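# Swap the two tube racks through the self-closing door

## Task

Carry the blue rack holding the tubes from the counter to the desk, and carry the empty red rack from the desk to the counter, passing through the door that swings shut by itself. Either or both robots may be used. It counts as done only when: both racks stand upright; each tube sits fully seated in a hole of the blue rack; the door is closed; neither rack nor any tube has ever touched the floor; no robot has fallen or is left leaning; and the robots have released everything and backed away.

## Robot and tools

Robots: r1 and r2, two identical Hello Robot Stretch 3 units. Each has a two-wheeled base with a passive omni wheel at the rear, a lift carriage on a vertical mast, and a telescoping arm that reaches out to the robot's right, ending in a wrist and two-finger gripper. The base cannot slide sideways, so to shift the gripper forward or back you drive the base. The base measures 0.33 m long by 0.34 m wide and turns in place about a point midway between the drive wheels, 0.05 m behind its front edge. With arm retracted and wrist folded over the base, a turn sweeps a 0.28 m radius; an unfolded level wrist reaches past that.

Frames: the base frame sits on the floor between the drive wheels, x forward, y left, z up. Every robot reports in its own base frame, so only images, lidar and depth grids show where the two robots are relative to one another. hand_pose is the fingertip meeting point in the base frame; with all wrist joints at zero its x axis is up, y points back along the arm toward the mast, z to the rear. The odometry frame is the base frame as it was when the scene began.

execute_actions takes "actions", a list holding one action or nothing (empty just returns state and images), plus optional "cameras": a list from r1_head_camera, r1_nav_camera, r1_wrist_camera, r2_head_camera, r2_nav_camera, r2_wrist_camera, or "all"; omitted/null/["all"] gives every camera, [] gives none. An action is an object keyed "r1" and/or "r2". Under each name:
- "base": exactly one of {"translate_m": d}, a straight drive of d metres relative to where the base last reported itself, forward positive, -1 to 1; or {"rotate_rad": d}, an in-place turn by d radians, counter-clockwise (left) positive, -3.2 to 3.2. Both are offsets, not positions.
- "joints": absolute targets by name, each a single number: lift_m 0 to 1.1 m (arm height on mast); arm_m 0 to 0.52 m (extension); wrist_yaw_rad -1.345 to 4.42 (0 along the arm, positive swings toward the front, 3.0 folded over the base); wrist_pitch_rad -1.57 to 0.451 (0 level, negative tips fingers down); wrist_roll_rad -2.911 to 2.911 (0 fingers side by side); gripper_m -0.089 to 0.179 (larger is wider; the real fingertip gap is a bit less, about 0.007 less when almost shut and 0.025 less fully open, zero under 0.007); head_pan_rad -3.953 to 1.73 (0 forward, positive left, -1.57 faces along the arm); head_tilt_rad -1.53 to 0.419 (negative down). Done tolerances: lift and arm ±0.004, yaw and roll ±0.02, pitch ±0.05, gripper ±0.004, head ±0.02.
- "contact_limits": {"arm_m": effort percent 1 to 100}; arm motion halts (contact_stop) near that effort, and it caps holding force until the next action. Too small halts immediately.
All motions in an action start together; none runs beyond 15 s. Unknown keys or out-of-range numbers reject the whole call. A joint, base or robot left out of an action may keep pushing toward an earlier target without the status saying so. If a result reports a stop, the remaining calls of that reply are skipped.

wait {"seconds": 0 to 10} commands nothing and returns the same state and images. zoom_image {"camera": name, "region": [x0, y0, x1, y1]} enlarges a pixel box (top-left origin, at most 504x504) of that camera's most recent full image. finished_scene {"scene": current scene number} ends the scene permanently and reports success; the goal must hold at that moment.

Results: base_status and joint_status (done, off_target, contact_stop, time_out, torque_fault); on_its_own for uncommanded parts, where "held at" is the held target, not the position; joint_positions; motor_effort in percent, positive toward larger joint values, peak of the last action in brackets (noisy, biased; positive wheel effort pushes forward); lidar_m, 12 ranges in metres in 30-degree sectors starting straight ahead and going counter-clockwise (4th left, 7th behind, 10th right), plane 0.17 m above floor, 0.15 to 12 m, "-" for nothing, blind to clear objects, may miss thin legs, partly masked by the robot's own mast and parts; wrist_depth_mm and head_depth_mm, 7x7 median depths from the top left (wrist 45 to 1000 mm, head 280 to 4000 mm, head grid in the sideways image orientation); base_odometry from wheel counts (slip counts as motion), heading -3.142 to 3.142 left positive; turned_by_wheels and turned_by_imu since the last result; base_tilt in degrees (forward/right positive, each offset by up to ~4 degrees); contact_limits line; pictures line listing image order. Camera calibration gives OpenCV intrinsics and the base-frame-to-camera transform, slightly uncertain, worse for the wrist camera.

Behaviour: after contact_stop, time_out or torque_fault the old target is dropped. Arm and lift halt on firm contact and go slack until recommanded; a slack lift can sag under load or be pushed up by closing fingers on a surface. Base, wrist and head have no contact stop and keep pushing. Long hard wrist loading switches that servo off for 10 s. Full base speed (0.30 m/s, 1.9 rad/s) needs lift_m under 0.30, arm_m under 0.03 and wrist_yaw_rad over 2.54; otherwise 0.10 m/s and 0.63 rad/s. The robot holds its last command while you think.

Gripping: close to a gripper_m below the object's width; lower squeezes harder but a stall guard may ease off, letting heavy items slip; send a different value to re-squeeze. Open at least 0.02 above the touch value to release. Neither reading nor status confirms a hold; check images.

Avoid: robot-to-robot contact (bases touching then driving even millimetres is a hard press and fails; equal commands travel up to 2.5 cm differently per metre, dangerous when sharing a load); folding or unfolding the wrist except with lift_m 0.32 to 0.95, wrist_pitch_rad -0.4 and roll near 0 (once folded, lift may go to 0.25); yaw under -0.4 unless pitch is -0.5 or lower; pushing into rigid things with the gripper above ~0.45 m, repeated pushes, or driving while hooked or gripping something fixed, all of which can tip the robot. If snagged, reverse in small steps; if base_tilt shows a lean, free the gripper and drop lift_m to about 0.2. Also avoid drops, slams and hard hits; loose objects may occasionally get nudged.

Each tool is called after "Request:" by a JSON object that holds its "api" and its "payload", one argument or row to a line.

## Session

Request:
{"api": "execute_actions", "payload": {
  "actions": []
}}

Scene clock: 0.00 s.
r1.base_odometry: x=+0.000 y=+0.000 heading=+0.000 (m, m, rad; r1's odometry frame)
r1.turned_by_wheels: +0.000 (rad since the last result)
r1.turned_by_imu: +0.000 (rad since the last result)
r1.base_tilt: forward=-2.3 right=+2.2 (deg)
r1.lidar_m: 2.35 1.48 0.95 0.79 0.79 0.80 0.67 0.66 0.74 1.19 1.24 1.39
r1.head_depth_mm: 1734 1878 1978 1965 1946 1923 1926 / 1729 2235 2321 2347 2333 2307 2144 / 1736 2533 2774 2747 2721 2668 2245 / 1736 2546 3196 3150 3132 3091 2252 / 1740 2548 3057 3022 3002 3006 2225 / 1737 2559 2933 2921 2928 2884 2229 / 1751 2592 2831 2822 2806 2821 2217
r1.base_status: not commanded
r1.joint_positions: lift_m=+0.313 arm_m=-0.003 wrist_yaw_rad=+3.041 wrist_pitch_rad=-0.330 wrist_roll_rad=-0.017 gripper_m=+0.037 head_pan_rad=+0.016 head_tilt_rad=+0.000
r1.joint_status: not commanded
r1.motor_effort: left_wheel=+1 right_wheel=+0 lift_m=+22 arm_m=-1 wrist_yaw_rad=-1 wrist_pitch_rad=+5 wrist_roll_rad=+0 gripper_m=+1 head_pan_rad=+1 head_tilt_rad=+1 (%)
r1.hand_pose: x=+0.0022 y=+0.0910 z=+0.3461 quat_wxyz=(+0.151, +0.696, +0.083, +0.697) (m; r1's base frame)
r1.wrist_depth_mm: 592 624 739 795 894 - - / 647 689 802 871 985 - - / 680 733 867 928 - - - / 719 778 887 879 892 903 910 / 677 674 - 687 722 708 702 / 555 552 - 565 546 583 580 / 472 488 - - 484 487 491
r2.base_odometry: x=+0.000 y=+0.000 heading=+0.000 (m, m, rad; r2's odometry frame)
r2.turned_by_wheels: +0.000 (rad since the last result)
r2.turned_by_imu: +0.000 (rad since the last result)
r2.base_tilt: forward=-2.3 right=-0.6 (deg)
r2.lidar_m: 1.93 1.06 0.86 0.85 0.83 0.68 0.68 0.75 1.20 2.26 2.36 1.94
r2.head_depth_mm: 1759 1846 1834 1803 1770 1769 1739 / 1780 1875 1880 1851 1827 1792 1799 / 1793 1927 1901 1900 1863 1839 1806 / 1808 1949 1942 1910 1887 1889 1883 / 1820 2000 1972 1983 1944 1943 1894 / 1836 2076 2037 2032 1989 1973 1957 / 1848 2120 2103 2074 2064 2019 2001
r2.base_status: not commanded
r2.joint_positions: lift_m=+0.537 arm_m=+0.000 wrist_yaw_rad=+2.842 wrist_pitch_rad=-0.624 wrist_roll_rad=-0.005 gripper_m=+0.037 head_pan_rad=+0.005 head_tilt_rad=+0.009
r2.joint_status: not commanded
r2.motor_effort: left_wheel=+0 right_wheel=-1 lift_m=+33 arm_m=-1 wrist_yaw_rad=+0 wrist_pitch_rad=+5 wrist_roll_rad=+0 gripper_m=+0 head_pan_rad=+0 head_tilt_rad=+2 (%)
r2.hand_pose: x=+0.0361 y=+0.0400 z=+0.5061 quat_wxyz=(+0.315, +0.696, +0.115, +0.635) (m; r2's base frame)
r2.wrist_depth_mm: - 805 831 864 868 906 947 / - 928 919 944 - - - / 840 - - - - - - / 847 - 896 907 927 924 941 / 779 - 801 781 772 821 821 / 682 695 - 695 713 708 706 / 599 611 - 618 609 630 637
pictures: r1_head_camera (sideways: a quarter turn clockwise sets it upright), r1_nav_camera (sideways: a quarter turn counterclockwise sets it upright), r1_wrist_camera, r2_head_camera (sideways: a quarter turn clockwise sets it upright), r2_nav_camera (sideways: a quarter turn counterclockwise sets it upright), r2_wrist_camera
Images, in order (width x height): r1_head_camera 896x504, r1_nav_camera 672x504, r1_wrist_camera 644x364, r2_head_camera 896x504, r2_nav_camera 672x504, r2_wrist_camera 644x364.

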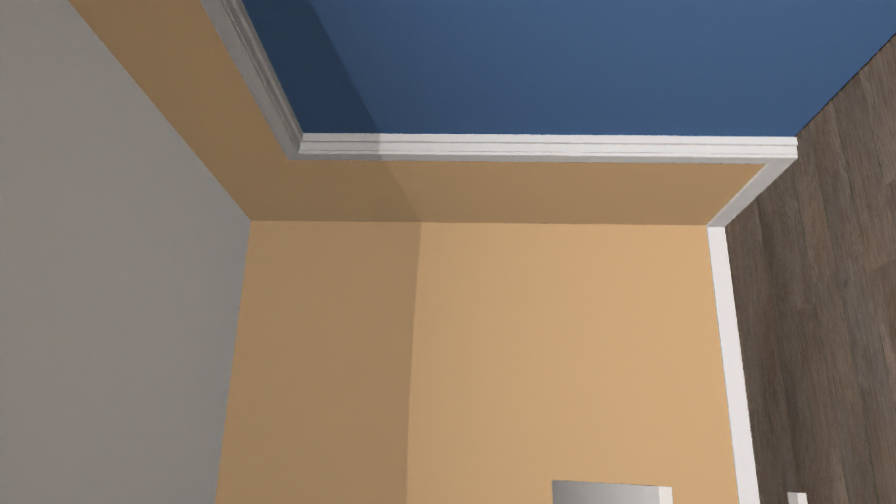

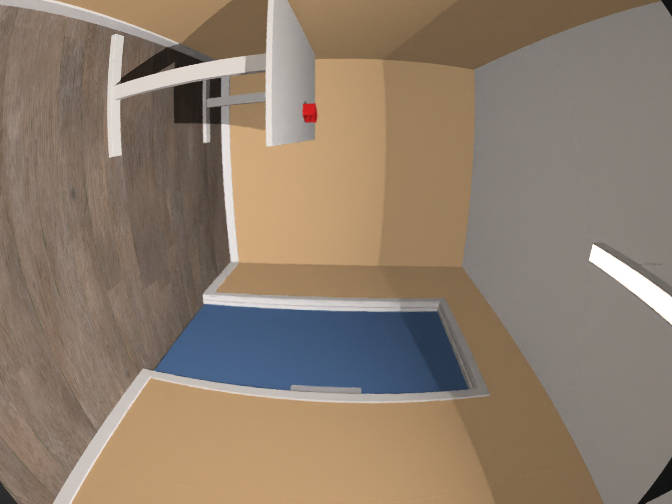

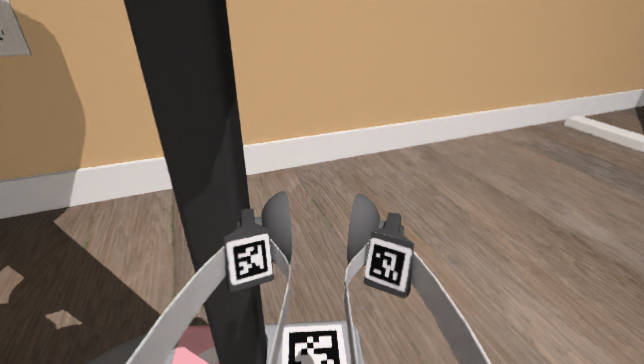

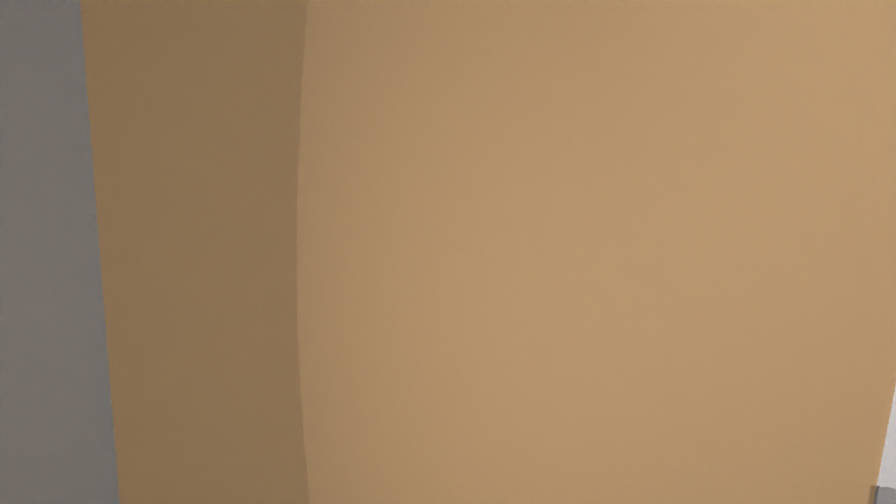

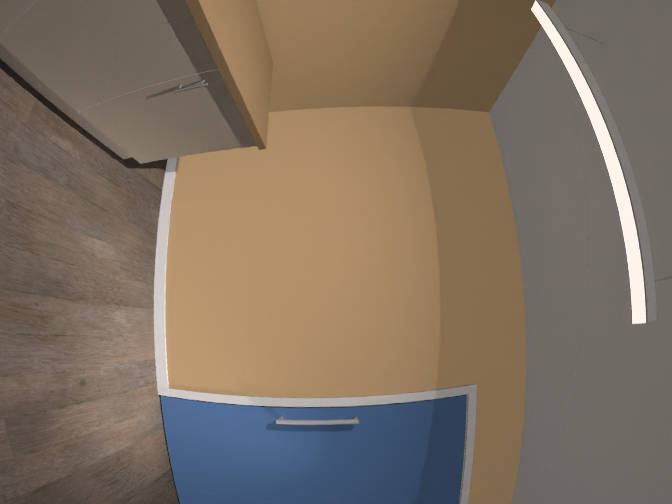

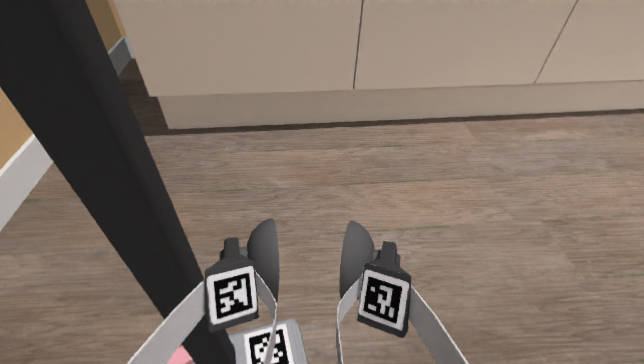

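Request:
{"api": "execute_actions", "payload": {
  "actions": [
    {"r1":{"joints":{"head_pan_rad":-0.7,"head_tilt_rad":-0.6}},"r2":{"joints":{"head_pan_rad":1.2,"head_tilt_rad":-0.5}}}
  ],
  "cameras": ["r1_head_camera","r1_nav_camera","r2_head_camera","r2_nav_camera"]
}}

Request:
{"api": "execute_actions", "payload": {
  "actions": [
    {"r1":{"joints":{"head_pan_rad":0.6,"head_tilt_rad":-0.4}},"r2":{"joints":{"head_pan_rad":-1.2,"head_tilt_rad":-0.6}}}
  ],
  "cameras": ["r1_head_camera","r1_nav_camera","r2_head_camera","r2_nav_camera"]
}}

Scene clock: 1.57 s.
r1.base_odometry: x=+0.000 y=+0.000 heading=+0.000 (m, m, rad; r1's odometry frame)
r1.turned_by_wheels: +0.000 (rad since the last result)
r1.turned_by_imu: +0.000 (rad since the last result)
r1.base_tilt: forward=-2.3 right=+2.2 (deg)
r1.lidar_m: 2.35 1.49 0.95 0.79 0.79 0.80 0.67 0.66 0.74 1.19 1.24 1.39
r1.head_depth_mm: 1005 1094 1192 1316 1461 1459 1226 / 1061 1150 1270 1396 1574 1460 1221 / 1117 1220 1348 1498 1657 1457 1221 / 1182 1301 1438 1622 1745 1454 1220 / 1247 1384 1547 1758 1795 1461 1221 / 1329 1477 1672 1928 1797 1452 1217 / 1450 1680 1925 2163 1796 1444 1216
r1.base_status: not commanded
r1.joint_positions: lift_m=+0.313 arm_m=-0.003 wrist_yaw_rad=+3.041 wrist_pitch_rad=-0.330 wrist_roll_rad=-0.017 gripper_m=+0.037 head_pan_rad=-0.693 head_tilt_rad=-0.592
r1.joint_status: all done
r1.motor_effort: left_wheel=+1(0) right_wheel=+0(0) lift_m=+22(22) arm_m=-1(1) wrist_yaw_rad=-1(0) wrist_pitch_rad=+5(5) wrist_roll_rad=+0(0) gripper_m=+1(1) head_pan_rad=-4(40) head_tilt_rad=-2(24) (%)
r1.hand_pose: x=+0.0022 y=+0.0910 z=+0.3461 quat_wxyz=(+0.151, +0.696, +0.083, +0.697) (m; r1's base frame)
r1.wrist_depth_mm: 594 633 736 801 897 - - / 636 689 797 873 968 - - / 683 737 865 939 - - - / 721 774 859 885 876 883 918 / 663 687 - 690 734 705 712 / 549 561 - 565 546 573 583 / 473 490 - - 485 491 492
r2.base_odometry: x=+0.000 y=+0.000 heading=+0.000 (m, m, rad; r2's odometry frame)
r2.turned_by_wheels: +0.000 (rad since the last result)
r2.turned_by_imu: +0.000 (rad since the last result)
r2.base_tilt: forward=-2.2 right=-0.6 (deg)
r2.lidar_m: 1.93 1.06 0.86 0.85 0.83 0.68 0.68 0.75 1.20 2.26 2.36 1.94
r2.head_depth_mm: 1319 1430 1426 994 1089 1224 1354 / 1307 1389 1432 982 1071 1201 1323 / 1280 1391 1412 962 1038 1163 1325 / 1258 1370 1421 943 1019 1133 1290 / 1250 1340 1385 926 988 1108 1281 / 1238 1319 1382 908 971 1077 1242 / 1216 1310 1368 898 948 1054 1186
r2.base_status: not commanded
r2.joint_positions: lift_m=+0.537 arm_m=+0.000 wrist_yaw_rad=+2.842 wrist_pitch_rad=-0.624 wrist_roll_rad=-0.005 gripper_m=+0.037 head_pan_rad=+1.193 head_tilt_rad=-0.493
r2.joint_status: all done
r2.motor_effort: left_wheel=+0(0) right_wheel=+0(0) lift_m=+33(33) arm_m=-1(1) wrist_yaw_rad=+0(0) wrist_pitch_rad=+6(5) wrist_roll_rad=+0(0) gripper_m=+1(1) head_pan_rad=+1(30) head_tilt_rad=-3(31) (%)
r2.hand_pose: x=+0.0361 y=+0.0400 z=+0.5061 quat_wxyz=(+0.315, +0.696, +0.115, +0.635) (m; r2's base frame)
r2.wrist_depth_mm: - 818 821 846 859 891 922 / - 931 910 962 - - - / 848 - - - - - - / 832 - 901 910 910 898 953 / 785 - 807 788 786 794 793 / 683 693 - 677 709 701 702 / 599 617 - 611 609 629 641
pictures: r1_head_camera (sideways: a quarter turn clockwise sets it upright), r1_nav_camera (sideways: a quarter turn counterclockwise sets it upright), r2_head_camera (sideways: a quarter turn clockwise sets it upright), r2_nav_camera (sideways: a quarter turn counterclockwise sets it upright)
camera_calibration (this result's frames):
r1_head_camera: T_world_to_cam=[[-0.401212, 0.330725, -0.854195, 1.13112], [0.628763, 0.777576, 0.00573242, -0.00482305], [0.666097, -0.534786, -0.519921, 0.62865], [0, 0, 0, 1]] pos_world=[0.0381117, -0.034148, 1.29308]
r1_nav_camera: T_world_to_cam=[[0.4557, -0.373248, 0.808099, -1.02097], [-0.659081, -0.751674, 0.0244809, 0.0293967], [0.598289, -0.543758, -0.588538, 0.723918], [0, 0, 0, 1]] pos_world=[0.0515214, 0.0346566, 1.25038]
r2_head_camera: T_world_to_cam=[[-0.106101, -0.418981, -0.901775, 1.18762], [-0.946261, 0.321177, -0.0378889, 0.0541194], [0.305504, 0.849294, -0.430542, 0.516155], [0, 0, 0, 1]] pos_world=[0.0195318, 0.0418407, 1.29524]
r2_nav_camera: T_world_to_cam=[[0.239161, 0.437166, 0.866999, -1.08314], [0.922201, -0.381722, -0.0619134, 0.123634], [0.303886, 0.814355, -0.494449, 0.59749], [0, 0, 0, 1]] pos_world=[-0.036539, 0.0341374, 1.24216]
Images, in order (width x height): r1_head_camera 896x504, r1_nav_camera 672x504, r2_head_camera 896x504, r2_nav_camera 672x504.

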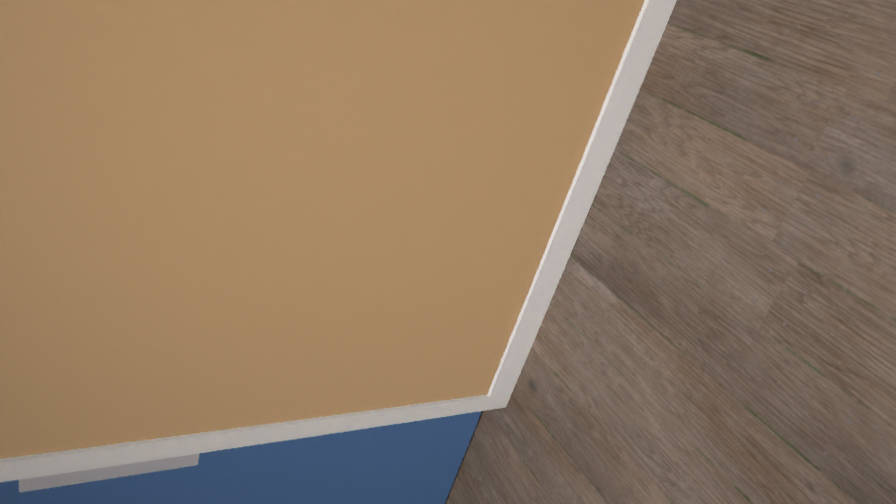

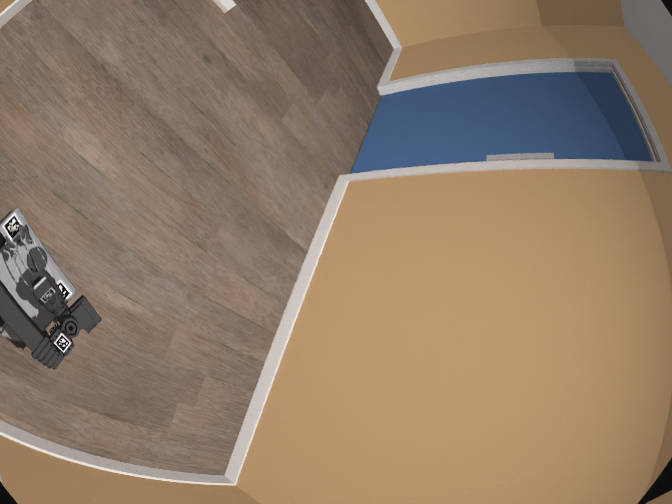

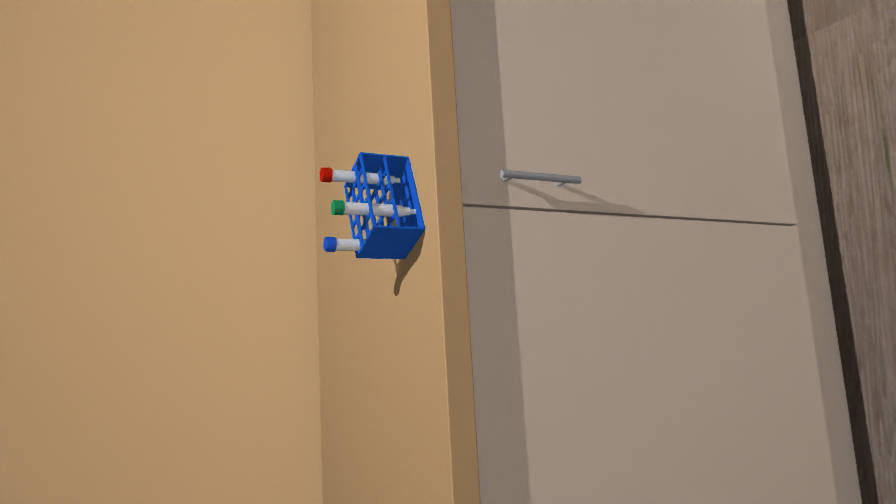

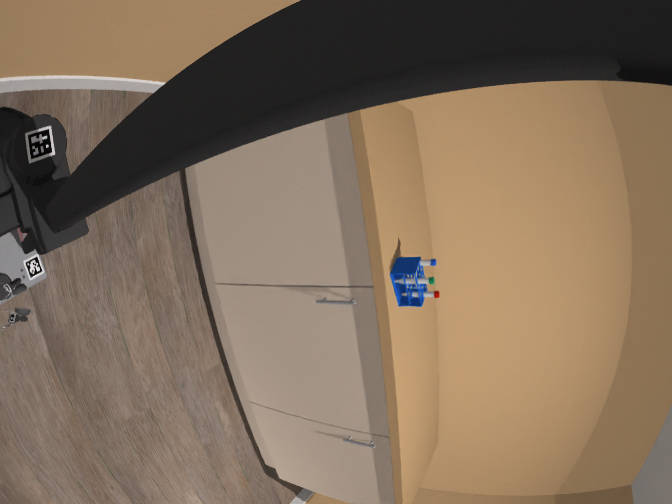

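Scene clock: 3.20 s.
r1.base_odometry: x=+0.000 y=+0.000 heading=+0.000 (m, m, rad; r1's odometry frame)
r1.turned_by_wheels: +0.000 (rad since the last result)
r1.turned_by_imu: +0.000 (rad since the last result)
r1.base_tilt: forward=-2.4 right=+2.2 (deg)
r1.lidar_m: 2.35 1.49 0.96 0.79 0.79 0.80 0.66 0.66 0.74 1.19 1.24 1.39
r1.head_depth_mm: 2486 2643 2823 2999 2290 1721 1378 / 2524 2720 2119 3050 2293 1718 1380 / 2601 2773 1855 3061 2292 1710 1374 / 2593 2757 1842 2796 2080 1707 1373 / 1936 2049 1838 2298 2174 1708 1372 / 1514 1580 1603 1736 1814 1694 1371 / 1251 1301 1349 1393 1450 1498 1363
r1.base_status: not commanded
r1.joint_positions: lift_m=+0.313 arm_m=-0.003 wrist_yaw_rad=+3.041 wrist_pitch_rad=-0.330 wrist_roll_rad=-0.017 gripper_m=+0.037 head_pan_rad=+0.593 head_tilt_rad=-0.409
r1.joint_status: all done
r1.motor_effort: left_wheel=+1(1) right_wheel=+0(0) lift_m=+22(22) arm_m=-1(1) wrist_yaw_rad=+0(0) wrist_pitch_rad=+5(5) wrist_roll_rad=+0(0) gripper_m=+0(0) head_pan_rad=+4(47) head_tilt_rad=+4(15) (%)
r1.hand_pose: x=+0.0022 y=+0.0910 z=+0.3461 quat_wxyz=(+0.151, +0.696, +0.083, +0.697) (m; r1's base frame)
r1.wrist_depth_mm: 596 631 727 806 900 - - / 640 683 799 869 962 - - / 683 741 870 926 - - - / 734 788 880 868 880 896 911 / 670 671 - 699 721 701 710 / 548 560 - 562 552 577 576 / 473 484 - - 480 493 486
r2.base_odometry: x=+0.000 y=+0.000 heading=+0.000 (m, m, rad; r2's odometry frame)
r2.turned_by_wheels: +0.000 (rad since the last result)
r2.turned_by_imu: +0.000 (rad since the last result)
r2.base_tilt: forward=-2.3 right=-0.5 (deg)
r2.lidar_m: 1.93 1.06 0.86 0.85 0.83 0.68 0.68 0.75 1.20 2.26 2.35 1.94
r2.head_depth_mm: 1953 2113 2279 2369 1869 1520 1268 / 2080 2239 2455 2453 1872 1503 1274 / 2207 2401 2630 2419 1866 1517 1260 / 2341 2575 2835 2429 1877 1500 1262 / 2498 2722 2936 2401 1833 1493 1263 / 2292 2455 2693 2421 1825 1489 1260 / 2058 2186 2384 2378 1834 1499 1262
r2.base_status: not commanded
r2.joint_positions: lift_m=+0.537 arm_m=+0.000 wrist_yaw_rad=+2.842 wrist_pitch_rad=-0.624 wrist_roll_rad=-0.005 gripper_m=+0.037 head_pan_rad=-1.193 head_tilt_rad=-0.592
r2.joint_status: all done
r2.motor_effort: left_wheel=+0(0) right_wheel=+0(0) lift_m=+33(33) arm_m=-2(1) wrist_yaw_rad=+0(0) wrist_pitch_rad=+5(5) wrist_roll_rad=+0(1) gripper_m=+1(0) head_pan_rad=-2(32) head_tilt_rad=-4(14) (%)
r2.hand_pose: x=+0.0361 y=+0.0400 z=+0.5061 quat_wxyz=(+0.315, +0.696, +0.115, +0.635) (m; r2's base frame)
r2.wrist_depth_mm: - 811 823 847 875 898 936 / - 923 904 956 - - - / 830 - - - - - - / 836 - 895 934 926 922 946 / 774 - 803 813 809 801 808 / 682 674 - 710 701 701 710 / 596 606 - 612 612 616 633
pictures: r1_head_camera (sideways: a quarter turn clockwise sets it upright), r1_nav_camera (sideways: a quarter turn counterclockwise sets it upright), r2_head_camera (sideways: a quarter turn clockwise sets it upright), r2_nav_camera (sideways: a quarter turn counterclockwise sets it upright)
camera_calibration (this result's frames):
r1_head_camera: T_world_to_cam=[[-0.293908, -0.200093, -0.934656, 1.23543], [-0.569918, 0.821695, 0.00330431, 0.00564897], [0.76734, 0.533648, -0.355539, 0.41413], [0, 0, 0, 1]] pos_world=[0.0485448, 0.0215599, 1.30193]
r1_nav_camera: T_world_to_cam=[[0.356053, 0.244461, 0.901923, -1.14272], [0.532518, -0.846202, 0.0191357, 0.0290817], [0.767887, 0.473477, -0.431473, 0.518523], [0, 0, 0, 1]] pos_world=[-0.00678488, 0.0584508, 1.25382]
r2_head_camera: T_world_to_cam=[[-0.242406, 0.458573, -0.854956, 1.12739], [0.907499, 0.418782, -0.0326815, 0.0360274], [0.343053, -0.783793, -0.51767, 0.629296], [0, 0, 0, 1]] pos_world=[0.024709, -0.038839, 1.29081]
r2_nav_camera: T_world_to_cam=[[0.156687, -0.559594, 0.81382, -1.0133], [-0.935058, -0.349347, -0.0601862, 0.132707], [0.317986, -0.751539, -0.577991, 0.706098], [0, 0, 0, 1]] pos_world=[0.05833, 0.00998691, 1.24075]
Images, in order (width x height): r1_head_camera 896x504, r1_nav_camera 672x504, r2_head_camera 896x504, r2_nav_camera 672x504.

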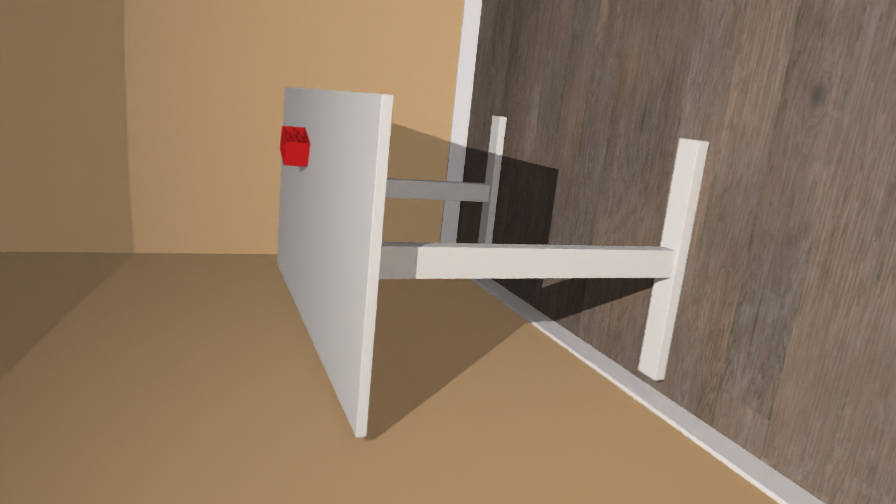

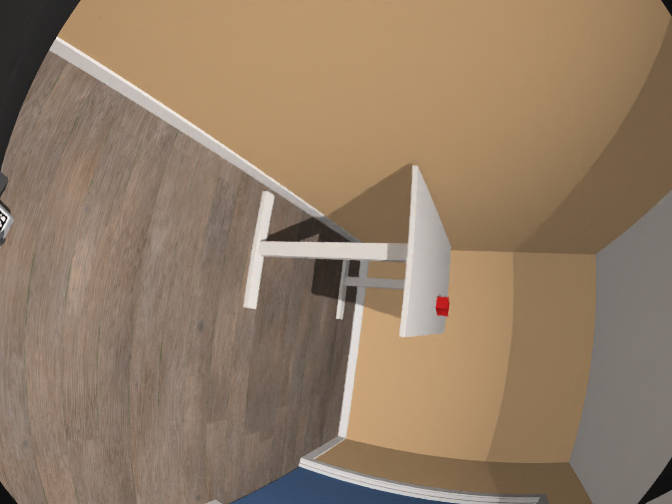

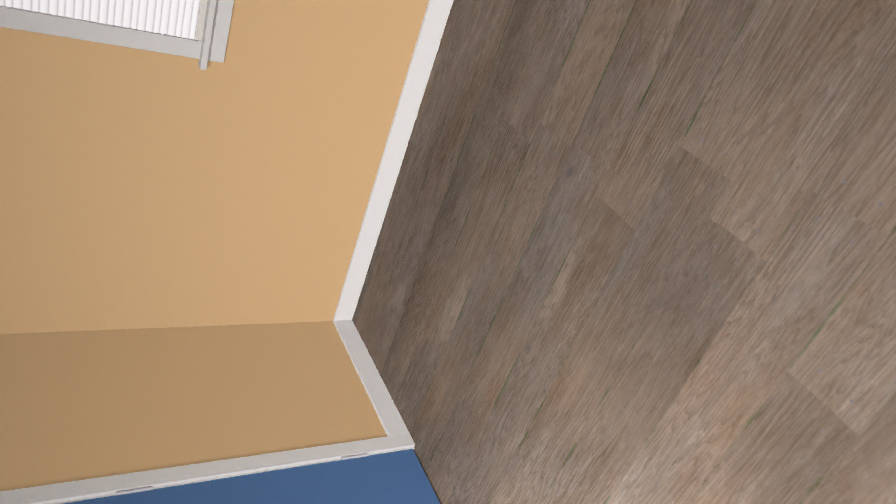

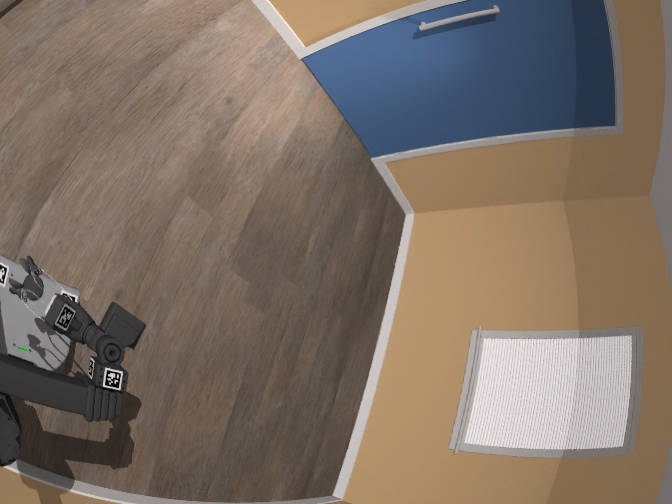

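Request:
{"api": "execute_actions", "payload": {
  "actions": [
    {"r1":{"base":{"rotate_rad":0.15},"joints":{"lift_m":0.27,"head_pan_rad":0.7,"head_tilt_rad":-0.5}},"r2":{"base":{"rotate_rad":0.72},"joints":{"lift_m":0.5,"wrist_pitch_rad":-0.4,"head_pan_rad":-1.57,"head_tilt_rad":-0.6}}}
  ],
  "cameras": []
}}

Request:
{"api": "execute_actions", "payload": {
  "actions": [
    {"r1":{"base":{"translate_m":1.0}},"r2":{"base":{"translate_m":0.36},"joints":{"lift_m":0.9}}}
  ],
  "cameras": []
}}

Request:
{"api": "execute_actions", "payload": {
  "actions": [
    {"r1":{"base":{"translate_m":1.0}},"r2":{"base":{"rotate_rad":2.24},"joints":{"lift_m":0.94}}}
  ],
  "cameras": ["r1_head_camera","r1_nav_camera","r2_head_camera","r2_nav_camera"]
}}

Scene clock: 7.13 s.
r1.base_odometry: x=+0.000 y=+0.000 heading=+0.150 (m, m, rad; r1's odometry frame)
r1.turned_by_wheels: +0.150 (rad since the last result)
r1.turned_by_imu: +0.151 (rad since the last result)
r1.base_tilt: forward=-2.3 right=+2.2 (deg)
r1.lidar_m: 2.89 1.39 0.87 0.79 0.79 0.74 0.66 0.67 0.81 1.24 1.25 1.51
r1.head_depth_mm: 2505 2648 1591 2677 2033 1588 1293 / 2101 2288 1473 2414 1780 1581 1295 / 1656 1830 1876 2335 2016 1575 1290 / 1359 1473 1573 1789 1874 1583 1294 / 1156 1241 1338 1449 1592 1567 1293 / 1004 1064 1136 1222 1318 1422 1291 / 888 938 994 1060 1123 1201 1231
r1.base_status: done
r1.joint_positions: lift_m=+0.270 arm_m=-0.003 wrist_yaw_rad=+3.041 wrist_pitch_rad=-0.331 wrist_roll_rad=-0.017 gripper_m=+0.037 head_pan_rad=+0.693 head_tilt_rad=-0.494
r1.joint_status: all done
r1.motor_effort: left_wheel=-2(5) right_wheel=+2(7) lift_m=+20(19) arm_m=-1(1) wrist_yaw_rad=+0(1) wrist_pitch_rad=+6(6) wrist_roll_rad=+0(0) gripper_m=+0(1) head_pan_rad=+4(17) head_tilt_rad=-2(7) (%)
r1.hand_pose: x=+0.0022 y=+0.0909 z=+0.3027 quat_wxyz=(+0.151, +0.696, +0.083, +0.697) (m; r1's base frame)
r1.wrist_depth_mm: 640 658 726 762 817 877 953 / 677 709 786 823 891 966 - / 730 766 857 875 981 - - / 747 777 788 786 813 812 837 / 599 609 - 621 660 634 638 / 500 504 - 526 497 515 525 / 438 - - - 435 437 440
r2.base_odometry: x=+0.000 y=+0.000 heading=+0.720 (m, m, rad; r2's odometry frame)
r2.turned_by_wheels: +0.720 (rad since the last result)
r2.turned_by_imu: +0.723 (rad since the last result)
r2.base_tilt: forward=-2.3 right=-0.5 (deg)
r2.lidar_m: 0.94 0.86 0.86 0.74 0.68 0.68 0.85 1.72 2.28 2.11 1.93 1.49
r2.head_depth_mm: 2403 2558 2713 2437 1868 1526 1276 / 2310 2575 2866 2450 1891 1493 1274 / 2176 2353 2674 2425 1868 1511 1278 / 2019 2205 2440 2421 1877 1499 1264 / 1887 2066 2249 2355 1843 1503 1265 / 1787 1927 2126 2275 1853 1498 1266 / 1679 1823 1983 2136 1850 1501 1260
r2.base_status: done
r2.joint_positions: lift_m=+0.500 arm_m=+0.000 wrist_yaw_rad=+2.842 wrist_pitch_rad=-0.418 wrist_roll_rad=-0.005 gripper_m=+0.037 head_pan_rad=-1.563 head_tilt_rad=-0.592
r2.joint_status: all done
r2.motor_effort: left_wheel=-3(8) right_wheel=+4(8) lift_m=+24(24) arm_m=-1(1) wrist_yaw_rad=+0(0) wrist_pitch_rad=+8(8) wrist_roll_rad=+0(0) gripper_m=+0(1) head_pan_rad=-2(19) head_tilt_rad=-4(3) (%)
r2.hand_pose: x=+0.0450 y=+0.0690 z=+0.5129 quat_wxyz=(+0.249, +0.704, +0.043, +0.664) (m; r2's base frame)
r2.wrist_depth_mm: - 655 843 - 818 715 625 / - 686 873 - 872 740 648 / - 740 951 - 932 792 692 / - 805 - - - 835 723 / 620 865 915 974 958 896 814 / 648 - - 777 799 782 797 / 647 - 654 661 658 671 685
pictures: none
No camera images: the call's "cameras" was empty. Leave "cameras" out to get every camera's image.

Scene clock: 12.13 s.
r1.base_odometry: x=+0.989 y=+0.149 heading=+0.150 (m, m, rad; r1's odometry frame)
r1.turned_by_wheels: +0.000 (rad since the last result)
r1.turned_by_imu: +0.002 (rad since the last result)
r1.base_tilt: forward=-2.3 right=+2.2 (deg)
r1.lidar_m: 2.12 1.71 0.70 0.97 0.97 1.18 1.65 1.66 1.18 1.06 1.06 1.38
r1.head_depth_mm: 1716 1844 1414 2152 2023 1590 1292 / 1807 1937 1163 865 1967 1584 1298 / 1852 2035 1263 765 625 1576 1292 / 1666 1817 1263 765 547 1487 1293 / 1416 1521 1250 761 547 1529 1289 / 1234 1316 1245 758 545 1525 1066 / 1093 1156 1154 757 591 873 1194
r1.base_status: done
r1.joint_positions: lift_m=+0.270 arm_m=-0.003 wrist_yaw_rad=+3.041 wrist_pitch_rad=-0.332 wrist_roll_rad=-0.017 gripper_m=+0.037 head_pan_rad=+0.693 head_tilt_rad=-0.495
r1.joint_status: not commanded
r1.motor_effort: left_wheel=-2(5) right_wheel=+2(7) lift_m=+20(20) arm_m=-1(1) wrist_yaw_rad=+0(0) wrist_pitch_rad=+5(6) wrist_roll_rad=+0(0) gripper_m=+1(1) head_pan_rad=+3(3) head_tilt_rad=-2(2) (%)
r1.hand_pose: x=+0.0022 y=+0.0909 z=+0.3026 quat_wxyz=(+0.151, +0.696, +0.083, +0.697) (m; r1's base frame)
r1.wrist_depth_mm: 758 811 895 915 980 653 - / 837 855 978 - - - - / 890 933 - - - - - / 768 776 790 798 767 776 835 / 598 610 - 623 659 607 647 / 499 506 - 530 494 522 514 / 440 - - - 435 439 440
r2.base_odometry: x=+0.271 y=+0.237 heading=+0.720 (m, m, rad; r2's odometry frame)
r2.turned_by_wheels: +0.000 (rad since the last result)
r2.turned_by_imu: +0.002 (rad since the last result)
r2.base_tilt: forward=-2.2 right=-0.4 (deg)
r2.lidar_m: 0.64 0.58 0.58 0.71 0.90 0.91 1.13 2.28 2.57 1.86 1.71 1.01
r2.head_depth_mm: 2232 2467 2860 2435 1863 1578 - / 2048 2266 2591 2424 1869 1513 - / 1924 2117 2374 2405 1844 1513 - / 1776 1965 2143 2331 1858 1523 - / 1673 1818 2004 2190 1844 1541 - / 1559 1699 1872 2059 1843 1483 1286 / 1474 1616 1757 1908 1840 1498 1268
r2.base_status: done
r2.joint_positions: lift_m=+0.900 arm_m=+0.000 wrist_yaw_rad=+2.842 wrist_pitch_rad=-0.417 wrist_roll_rad=-0.005 gripper_m=+0.037 head_pan_rad=-1.563 head_tilt_rad=-0.592
r2.joint_status: all done
r2.motor_effort: left_wheel=-4(5) right_wheel=+4(10) lift_m=+42(49) arm_m=-1(2) wrist_yaw_rad=+0(0) wrist_pitch_rad=+7(8) wrist_roll_rad=+0(0) gripper_m=+1(1) head_pan_rad=-3(2) head_tilt_rad=-4(4) (%)
r2.hand_pose: x=+0.0451 y=+0.0692 z=+0.9125 quat_wxyz=(+0.248, +0.704, +0.042, +0.664) (m; r2's base frame)
r2.wrist_depth_mm: - 853 - 945 - 843 824 / - 890 - 692 582 521 496 / - 960 - 758 640 543 481 / - - - 852 685 571 515 / 794 - - 937 749 617 527 / 841 - - - 772 661 571 / 929 - - - 975 709 600
pictures: none
No camera images: the call's "cameras" was empty. Leave "cameras" out to get every camera's image.

Scene clock: 17.13 s.
r1.base_odometry: x=+1.978 y=+0.298 heading=+0.149 (m, m, rad; r1's odometry frame)
r1.turned_by_wheels: +0.000 (rad since the last result)
r1.turned_by_imu: +0.002 (rad since the last result)
r1.base_tilt: forward=-2.4 right=+2.2 (deg)
r1.lidar_m: 1.13 1.14 1.00 1.15 0.86 0.86 2.64 1.56 1.05 0.95 0.94 1.08
r1.head_depth_mm: 909 975 1047 1133 1236 1356 1297 / 953 1023 1105 1203 1318 1445 1294 / 1000 1075 1176 1276 1411 1517 1297 / 1051 1141 1225 919 1513 1578 1288 / 1112 1211 1310 763 1637 1575 1289 / 1175 1291 1380 758 1166 1350 1296 / 1242 1339 1370 755 567 1523 1292
r1.base_status: done
r1.joint_positions: lift_m=+0.270 arm_m=-0.003 wrist_yaw_rad=+3.041 wrist_pitch_rad=-0.332 wrist_roll_rad=-0.017 gripper_m=+0.037 head_pan_rad=+0.693 head_tilt_rad=-0.495
r1.joint_status: not commanded
r1.motor_effort: left_wheel=-2(5) right_wheel=+3(8) lift_m=+20(20) arm_m=-1(1) wrist_yaw_rad=+0(0) wrist_pitch_rad=+5(6) wrist_roll_rad=+0(0) gripper_m=+1(1) head_pan_rad=+3(3) head_tilt_rad=-2(1) (%)
r1.hand_pose: x=+0.0022 y=+0.0909 z=+0.3026 quat_wxyz=(+0.151, +0.696, +0.083, +0.697) (m; r1's base frame)
r1.wrist_depth_mm: 912 942 - - - - - / 964 - - - - - - / 911 - - - - - - / 692 785 797 809 806 805 802 / 608 611 - 625 663 640 637 / 500 507 - 533 497 519 523 / 439 - - - 436 442 442
r2.base_odometry: x=+0.271 y=+0.237 heading=+2.960 (m, m, rad; r2's odometry frame)
r2.turned_by_wheels: +2.240 (rad since the last result)
r2.turned_by_imu: +2.249 (rad since the last result)
r2.base_tilt: forward=-2.3 right=-0.6 (deg)
r2.lidar_m: 0.90 0.93 1.28 2.54 2.42 1.78 1.71 0.84 0.60 0.58 0.60 0.80
r2.head_depth_mm: 992 1089 1044 723 701 - - / 1000 1088 1033 719 707 780 - / 1004 1100 1036 690 710 782 - / 1006 1104 1027 660 715 792 - / 1013 1111 1023 713 720 786 - / 1025 1113 1020 712 721 831 972 / 1020 1120 1014 708 723 839 991
r2.base_status: done
r2.joint_positions: lift_m=+0.940 arm_m=+0.000 wrist_yaw_rad=+2.842 wrist_pitch_rad=-0.417 wrist_roll_rad=-0.005 gripper_m=+0.037 head_pan_rad=-1.563 head_tilt_rad=-0.592
r2.joint_status: all done
r2.motor_effort: left_wheel=-3(9) right_wheel=+4(10) lift_m=+42(43) arm_m=-1(1) wrist_yaw_rad=+0(0) wrist_pitch_rad=+8(8) wrist_roll_rad=+0(1) gripper_m=+0(0) head_pan_rad=-2(2) head_tilt_rad=-4(4) (%)
r2.hand_pose: x=+0.0451 y=+0.0692 z=+0.9525 quat_wxyz=(+0.248, +0.704, +0.042, +0.664) (m; r2's base frame)
r2.wrist_depth_mm: - - - - - - 797 / - - - - - - 814 / - - - - - - 825 / - - - - - - 830 / - - - - - - 843 / - - - - - - 851 / - - - - - - 867
pictures: r1_head_camera (sideways: a quarter turn clockwise sets it upright), r1_nav_camera (sideways: a quarter turn counterclockwise sets it upright), r2_head_camera (sideways: a quarter turn clockwise sets it upright), r2_nav_camera (sideways: a quarter turn counterclockwise sets it upright)
camera_calibration (this result's frames):
r1_head_camera: T_world_to_cam=[[-0.333041, -0.278844, -0.900738, 1.19141], [-0.649021, 0.760758, 0.0044601, 0.00462722], [0.684, 0.586083, -0.434339, 0.517183], [0, 0, 0, 1]] pos_world=[0.0460395, 0.0255866, 1.29776]
r1_nav_camera: T_world_to_cam=[[0.38806, 0.327236, 0.861583, -1.0903], [0.615867, -0.78755, 0.0217298, 0.0251982], [0.685651, 0.522188, -0.507151, 0.617496], [0, 0, 0, 1]] pos_world=[-0.0158048, 0.054181, 1.252]
r2_head_camera: T_world_to_cam=[[-0.0600336, 0.515268, -0.854924, 1.12623], [0.997541, 0.062004, -0.0326781, 0.0354737], [0.0361706, -0.854783, -0.517724, 0.631237], [0, 0, 0, 1]] pos_world=[0.00939304, -0.0429402, 1.29081]
r2_nav_camera: T_world_to_cam=[[-0.0564324, -0.578421, 0.813784, -1.01195], [-0.998106, 0.0127036, -0.0601849, 0.13309], [0.0244742, -0.81564, -0.578042, 0.707955], [0, 0, 0, 1]] pos_world=[0.0584042, -0.00958667, 1.24075]
Images, in order (width x height): r1_head_camera 896x504, r1_nav_camera 672x504, r2_head_camera 896x504, r2_nav_camera 672x504.

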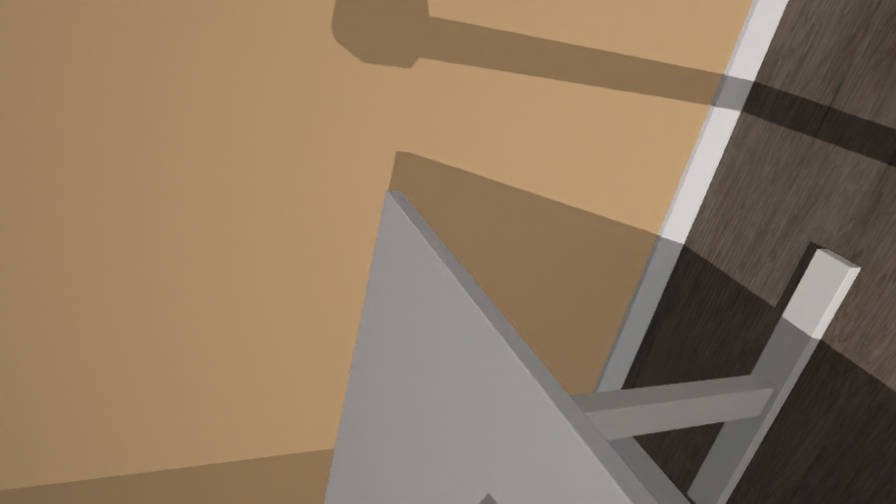

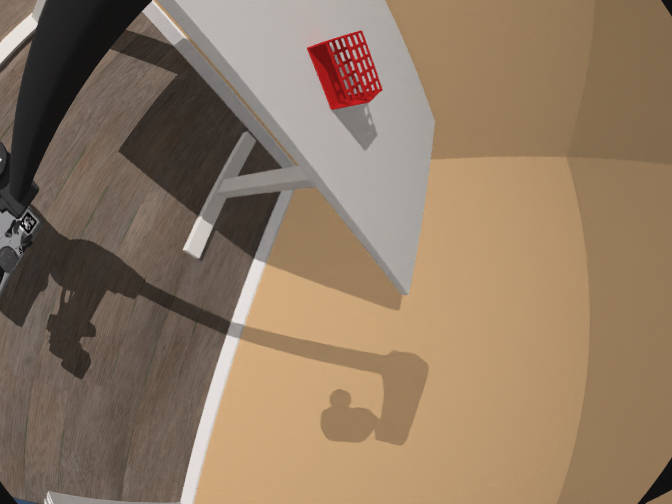

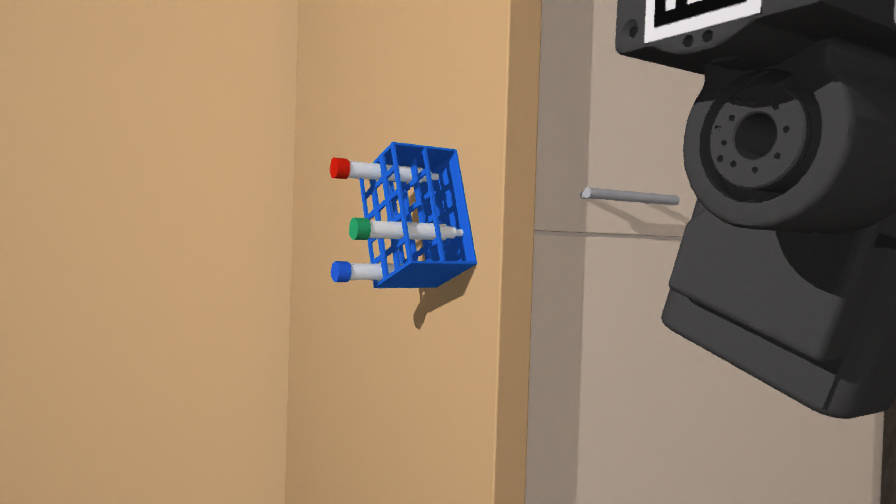

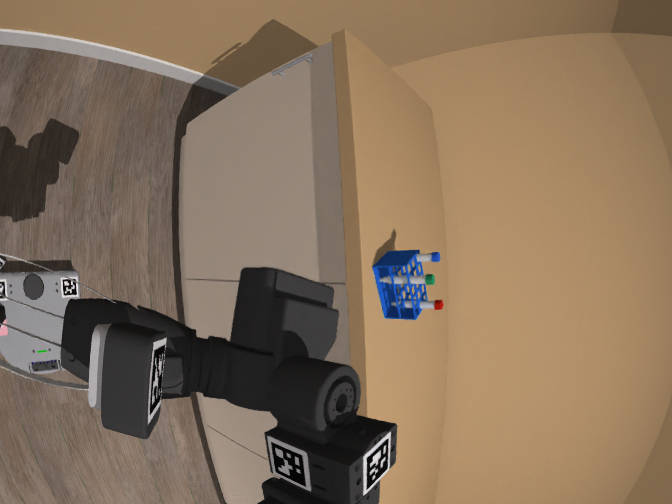

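Request:
{"api": "execute_actions", "payload": {
  "actions": [
    {"r1":{"base":{"rotate_rad":-2.97},"joints":{"wrist_pitch_rad":-0.4,"wrist_roll_rad":0,"head_pan_rad":-1.57,"head_tilt_rad":-0.7}},"r2":{"joints":{"wrist_yaw_rad":0.39,"gripper_m":0.179}}}
  ],
  "cameras": ["r1_head_camera","r1_nav_camera"]
}}

Request:
{"api": "execute_actions", "payload": {
  "actions": [
    {"r1":{"joints":{"lift_m":0.93}},"r2":{"joints":{"wrist_pitch_rad":0.0}}}
  ],
  "cameras": ["r2_head_camera","r2_wrist_camera"]
}}

Scene clock: 20.63 s.
r1.base_odometry: x=+1.978 y=+0.298 heading=-2.820 (m, m, rad; r1's odometry frame)
r1.turned_by_wheels: -2.970 (rad since the last result)
r1.turned_by_imu: -2.991 (rad since the last result)
r1.base_tilt: forward=-2.4 right=+2.2 (deg)
r1.lidar_m: 2.64 1.28 0.99 0.95 0.98 1.18 1.14 1.03 1.01 1.15 0.86 1.60
r1.head_depth_mm: 950 1029 669 547 1513 1371 1168 / 949 1029 733 546 1507 1363 1161 / 944 1025 731 545 1507 1366 1164 / 946 1020 728 544 1507 1365 1167 / 940 1021 729 543 1510 1361 1163 / 938 1014 726 542 1502 1360 1166 / 935 1013 724 542 1454 1358 1161
r1.base_status: done
r1.joint_positions: lift_m=+0.270 arm_m=-0.003 wrist_yaw_rad=+3.041 wrist_pitch_rad=-0.413 wrist_roll_rad=-0.003 gripper_m=+0.037 head_pan_rad=-1.563 head_tilt_rad=-0.692
r1.joint_status: all done
r1.motor_effort: left_wheel=+2(10) right_wheel=-3(6) lift_m=+20(20) arm_m=-1(1) wrist_yaw_rad=-1(0) wrist_pitch_rad=+5(3) wrist_roll_rad=+2(3) gripper_m=+0(1) head_pan_rad=-3(46) head_tilt_rad=-3(16) (%)
r1.hand_pose: x=+0.0013 y=+0.0814 z=+0.2838 quat_wxyz=(+0.180, +0.697, +0.111, +0.685) (m; r1's base frame)
r1.wrist_depth_mm: 777 784 884 903 923 940 901 / 848 871 972 993 - 994 1000 / 884 880 928 892 887 888 902 / 681 678 678 681 688 691 692 / 555 560 - 561 588 565 564 / 467 501 - - 455 469 470 / - - - - 404 412 407
r2.base_odometry: x=+0.271 y=+0.237 heading=+2.960 (m, m, rad; r2's odometry frame)
r2.turned_by_wheels: +0.000 (rad since the last result)
r2.turned_by_imu: +0.000 (rad since the last result)
r2.base_tilt: forward=-2.2 right=-0.6 (deg)
r2.lidar_m: 0.90 0.93 1.27 2.55 2.43 1.78 1.71 0.84 0.60 0.58 0.60 0.81
r2.head_depth_mm: 995 1090 1051 724 700 - - / 1002 1089 1043 722 708 783 - / 1006 1103 1034 688 702 - - / 1005 1104 1033 660 698 - - / 1020 1107 1024 712 705 832 1032 / 1014 1119 1020 710 720 833 1010 / 1022 1120 1016 709 727 837 992
r2.base_status: not commanded
r2.joint_positions: lift_m=+0.940 arm_m=+0.000 wrist_yaw_rad=+0.392 wrist_pitch_rad=-0.417 wrist_roll_rad=-0.005 gripper_m=+0.179 head_pan_rad=-1.563 head_tilt_rad=-0.592
r2.joint_status: all done
r2.motor_effort: left_wheel=-3(3) right_wheel=+4(4) lift_m=+42(42) arm_m=-2(1) wrist_yaw_rad=-1(2) wrist_pitch_rad=+8(7) wrist_roll_rad=+0(0) gripper_m=+1(83) head_pan_rad=-3(2) head_tilt_rad=-4(3) (%)
r2.hand_pose: x=+0.0642 y=-0.3528 z=+0.9525 quat_wxyz=(+0.709, +0.278, -0.648, -0.008) (m; r2's base frame)
r2.wrist_depth_mm: 738 925 - 931 862 759 689 / 726 569 587 604 563 372 678 / 744 484 425 393 375 376 424 / 797 564 486 420 349 324 309 / 809 631 540 467 402 362 306 / - 750 627 527 449 401 343 / 956 - 724 596 500 435 360
pictures: r1_head_camera (sideways: a quarter turn clockwise sets it upright), r1_nav_camera (sideways: a quarter turn counterclockwise sets it upright)
camera_calibration (this result's frames):
r1_head_camera: T_world_to_cam=[[-0.00629726, 0.602318, -0.798231, 1.05575], [0.999782, 0.019699, 0.00697687, -0.00870559], [0.0199266, -0.798013, -0.60231, 0.739781], [0, 0, 0, 1]] pos_world=[0.000610683, -0.0453708, 1.28837]
r1_nav_camera: T_world_to_cam=[[0.00886077, -0.666457, 0.745491, -0.936639], [-0.99949, 0.0169728, 0.0270532, 0.0281278], [-0.0306829, -0.74535, -0.665967, 0.828476], [0, 0, 0, 1]] pos_world=[0.0618328, -0.00720251, 1.24923]
Images, in order (width x height): r1_head_camera 896x504, r1_nav_camera 672x504.

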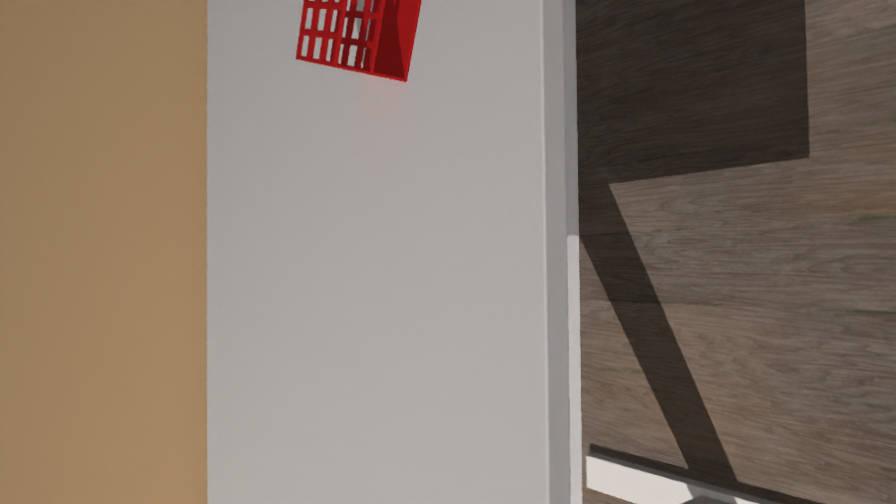

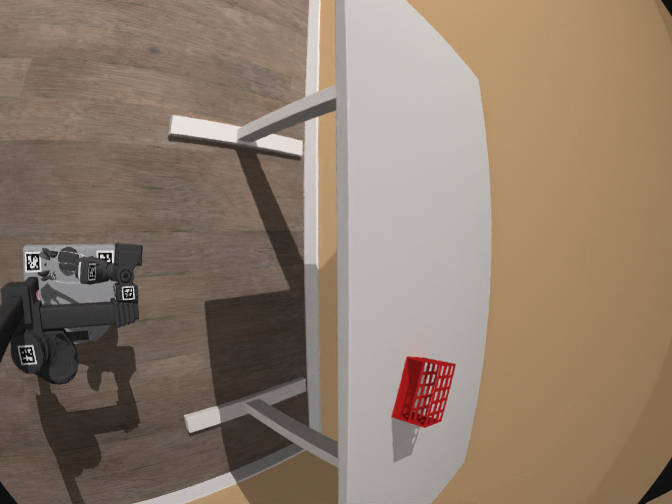

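Scene clock: 27.47 s.
r1.base_odometry: x=+1.978 y=+0.298 heading=-2.820 (m, m, rad; r1's odometry frame)
r1.turned_by_wheels: +0.000 (rad since the last result)
r1.turned_by_imu: +0.001 (rad since the last result)
r1.base_tilt: forward=-2.3 right=+2.2 (deg)
r1.lidar_m: 2.64 1.28 0.99 0.95 0.98 1.18 1.13 1.03 1.01 1.15 0.85 1.59
r1.head_depth_mm: 950 1030 669 546 - - 1134 / 945 1027 731 546 477 - 1142 / 946 1025 731 545 475 - - / 944 1020 728 544 475 - 1147 / 942 1018 727 542 474 - 1117 / 938 1016 726 541 1497 1391 1141 / 933 1013 726 542 1466 1355 1162
r1.base_status: not commanded
r1.joint_positions: lift_m=+0.930 arm_m=-0.003 wrist_yaw_rad=+3.041 wrist_pitch_rad=-0.414 wrist_roll_rad=-0.003 gripper_m=+0.037 head_pan_rad=-1.563 head_tilt_rad=-0.692
r1.joint_status: all done
r1.motor_effort: left_wheel=+2(4) right_wheel=-3(3) lift_m=+24(26) arm_m=-2(1) wrist_yaw_rad=-1(0) wrist_pitch_rad=+5(5) wrist_roll_rad=+2(2) gripper_m=+0(1) head_pan_rad=-3(3) head_tilt_rad=-2(2) (%)
r1.hand_pose: x=+0.0013 y=+0.0813 z=+0.9434 quat_wxyz=(+0.180, +0.697, +0.111, +0.685) (m; r1's base frame)
r1.wrist_depth_mm: 776 785 871 915 930 909 895 / 841 867 967 976 - - - / 910 960 - - - - - / - - - - - - - / - - - - - - - / - - - - - - - / - - - - - - -
r2.base_odometry: x=+0.271 y=+0.237 heading=+2.960 (m, m, rad; r2's odometry frame)
r2.turned_by_wheels: +0.000 (rad since the last result)
r2.turned_by_imu: +0.001 (rad since the last result)
r2.base_tilt: forward=-2.4 right=-0.5 (deg)
r2.lidar_m: 0.90 0.93 1.28 2.54 2.43 1.77 1.71 0.84 0.61 0.58 0.60 0.80
r2.head_depth_mm: 996 1085 1044 723 704 - - / 997 1095 1038 722 706 780 - / 1007 1100 1039 696 712 - - / 1011 1107 1025 659 - - - / 1012 1112 1018 712 692 - 996 / 1020 1110 1019 714 720 848 993 / 1021 1120 1017 710 729 836 993
r2.base_status: not commanded
r2.joint_positions: lift_m=+0.940 arm_m=+0.000 wrist_yaw_rad=+0.392 wrist_pitch_rad=-0.021 wrist_roll_rad=-0.005 gripper_m=+0.179 head_pan_rad=-1.563 head_tilt_rad=-0.592
r2.joint_status: all done
r2.motor_effort: left_wheel=-3(3) right_wheel=+4(4) lift_m=+42(42) arm_m=-2(1) wrist_yaw_rad=-2(2) wrist_pitch_rad=+9(8) wrist_roll_rad=+0(0) gripper_m=+0(1) head_pan_rad=-2(2) head_tilt_rad=-4(3) (%)
r2.hand_pose: x=+0.0762 y=-0.3816 z=+1.0489 quat_wxyz=(+0.697, +0.145, -0.690, +0.131) (m; r2's base frame)
r2.wrist_depth_mm: 735 932 - 977 842 814 759 / 744 929 - - 915 809 741 / 772 965 - - 891 826 759 / 772 975 - - 932 845 772 / 750 597 606 616 584 435 685 / - 475 430 416 398 415 453 / 767 516 449 381 337 318 352
pictures: r2_head_camera (sideways: a quarter turn clockwise sets it upright), r2_wrist_camera
camera_calibration (this result's frames):
r2_head_camera: T_world_to_cam=[[-0.0600336, 0.515268, -0.854924, 1.12623], [0.997541, 0.062004, -0.0326781, 0.0354737], [0.0361706, -0.854783, -0.517724, 0.631237], [0, 0, 0, 1]] pos_world=[0.00939304, -0.0429402, 1.29081]
r2_wrist_camera: T_world_to_cam=[[-0.92138, -0.384086, 0.0594616, -0.143631], [-0.115678, 0.124946, -0.985397, 1.12859], [0.371048, -0.914804, -0.159553, -0.0521973], [0, 0, 0, 1]] pos_world=[0.0175825, -0.243931, 1.11233]
Images, in order (width x height): r2_head_camera 896x504, r2_wrist_camera 644x364.

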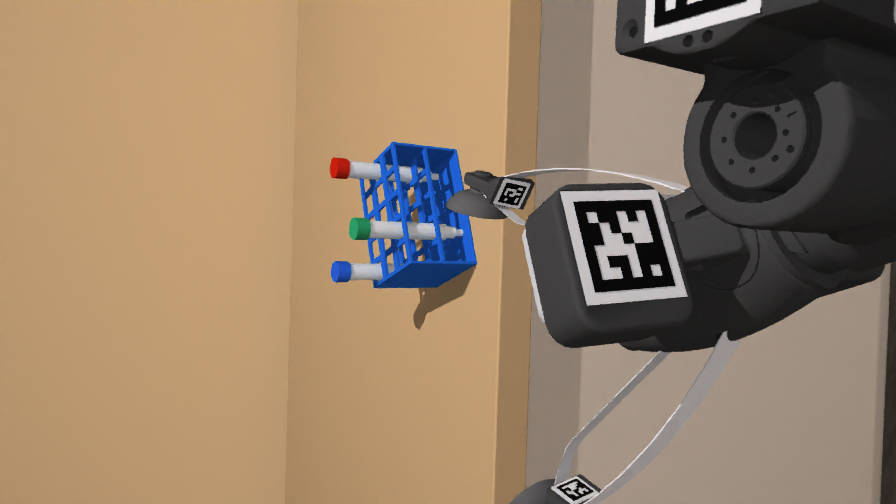

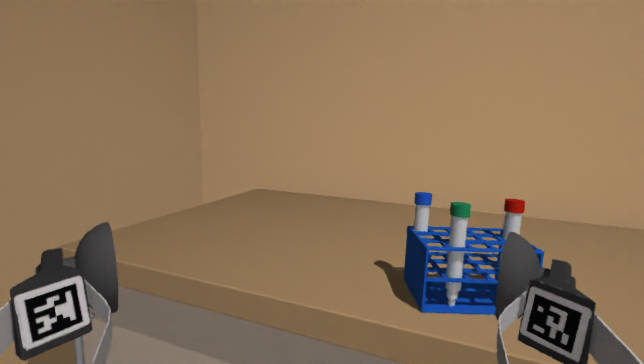

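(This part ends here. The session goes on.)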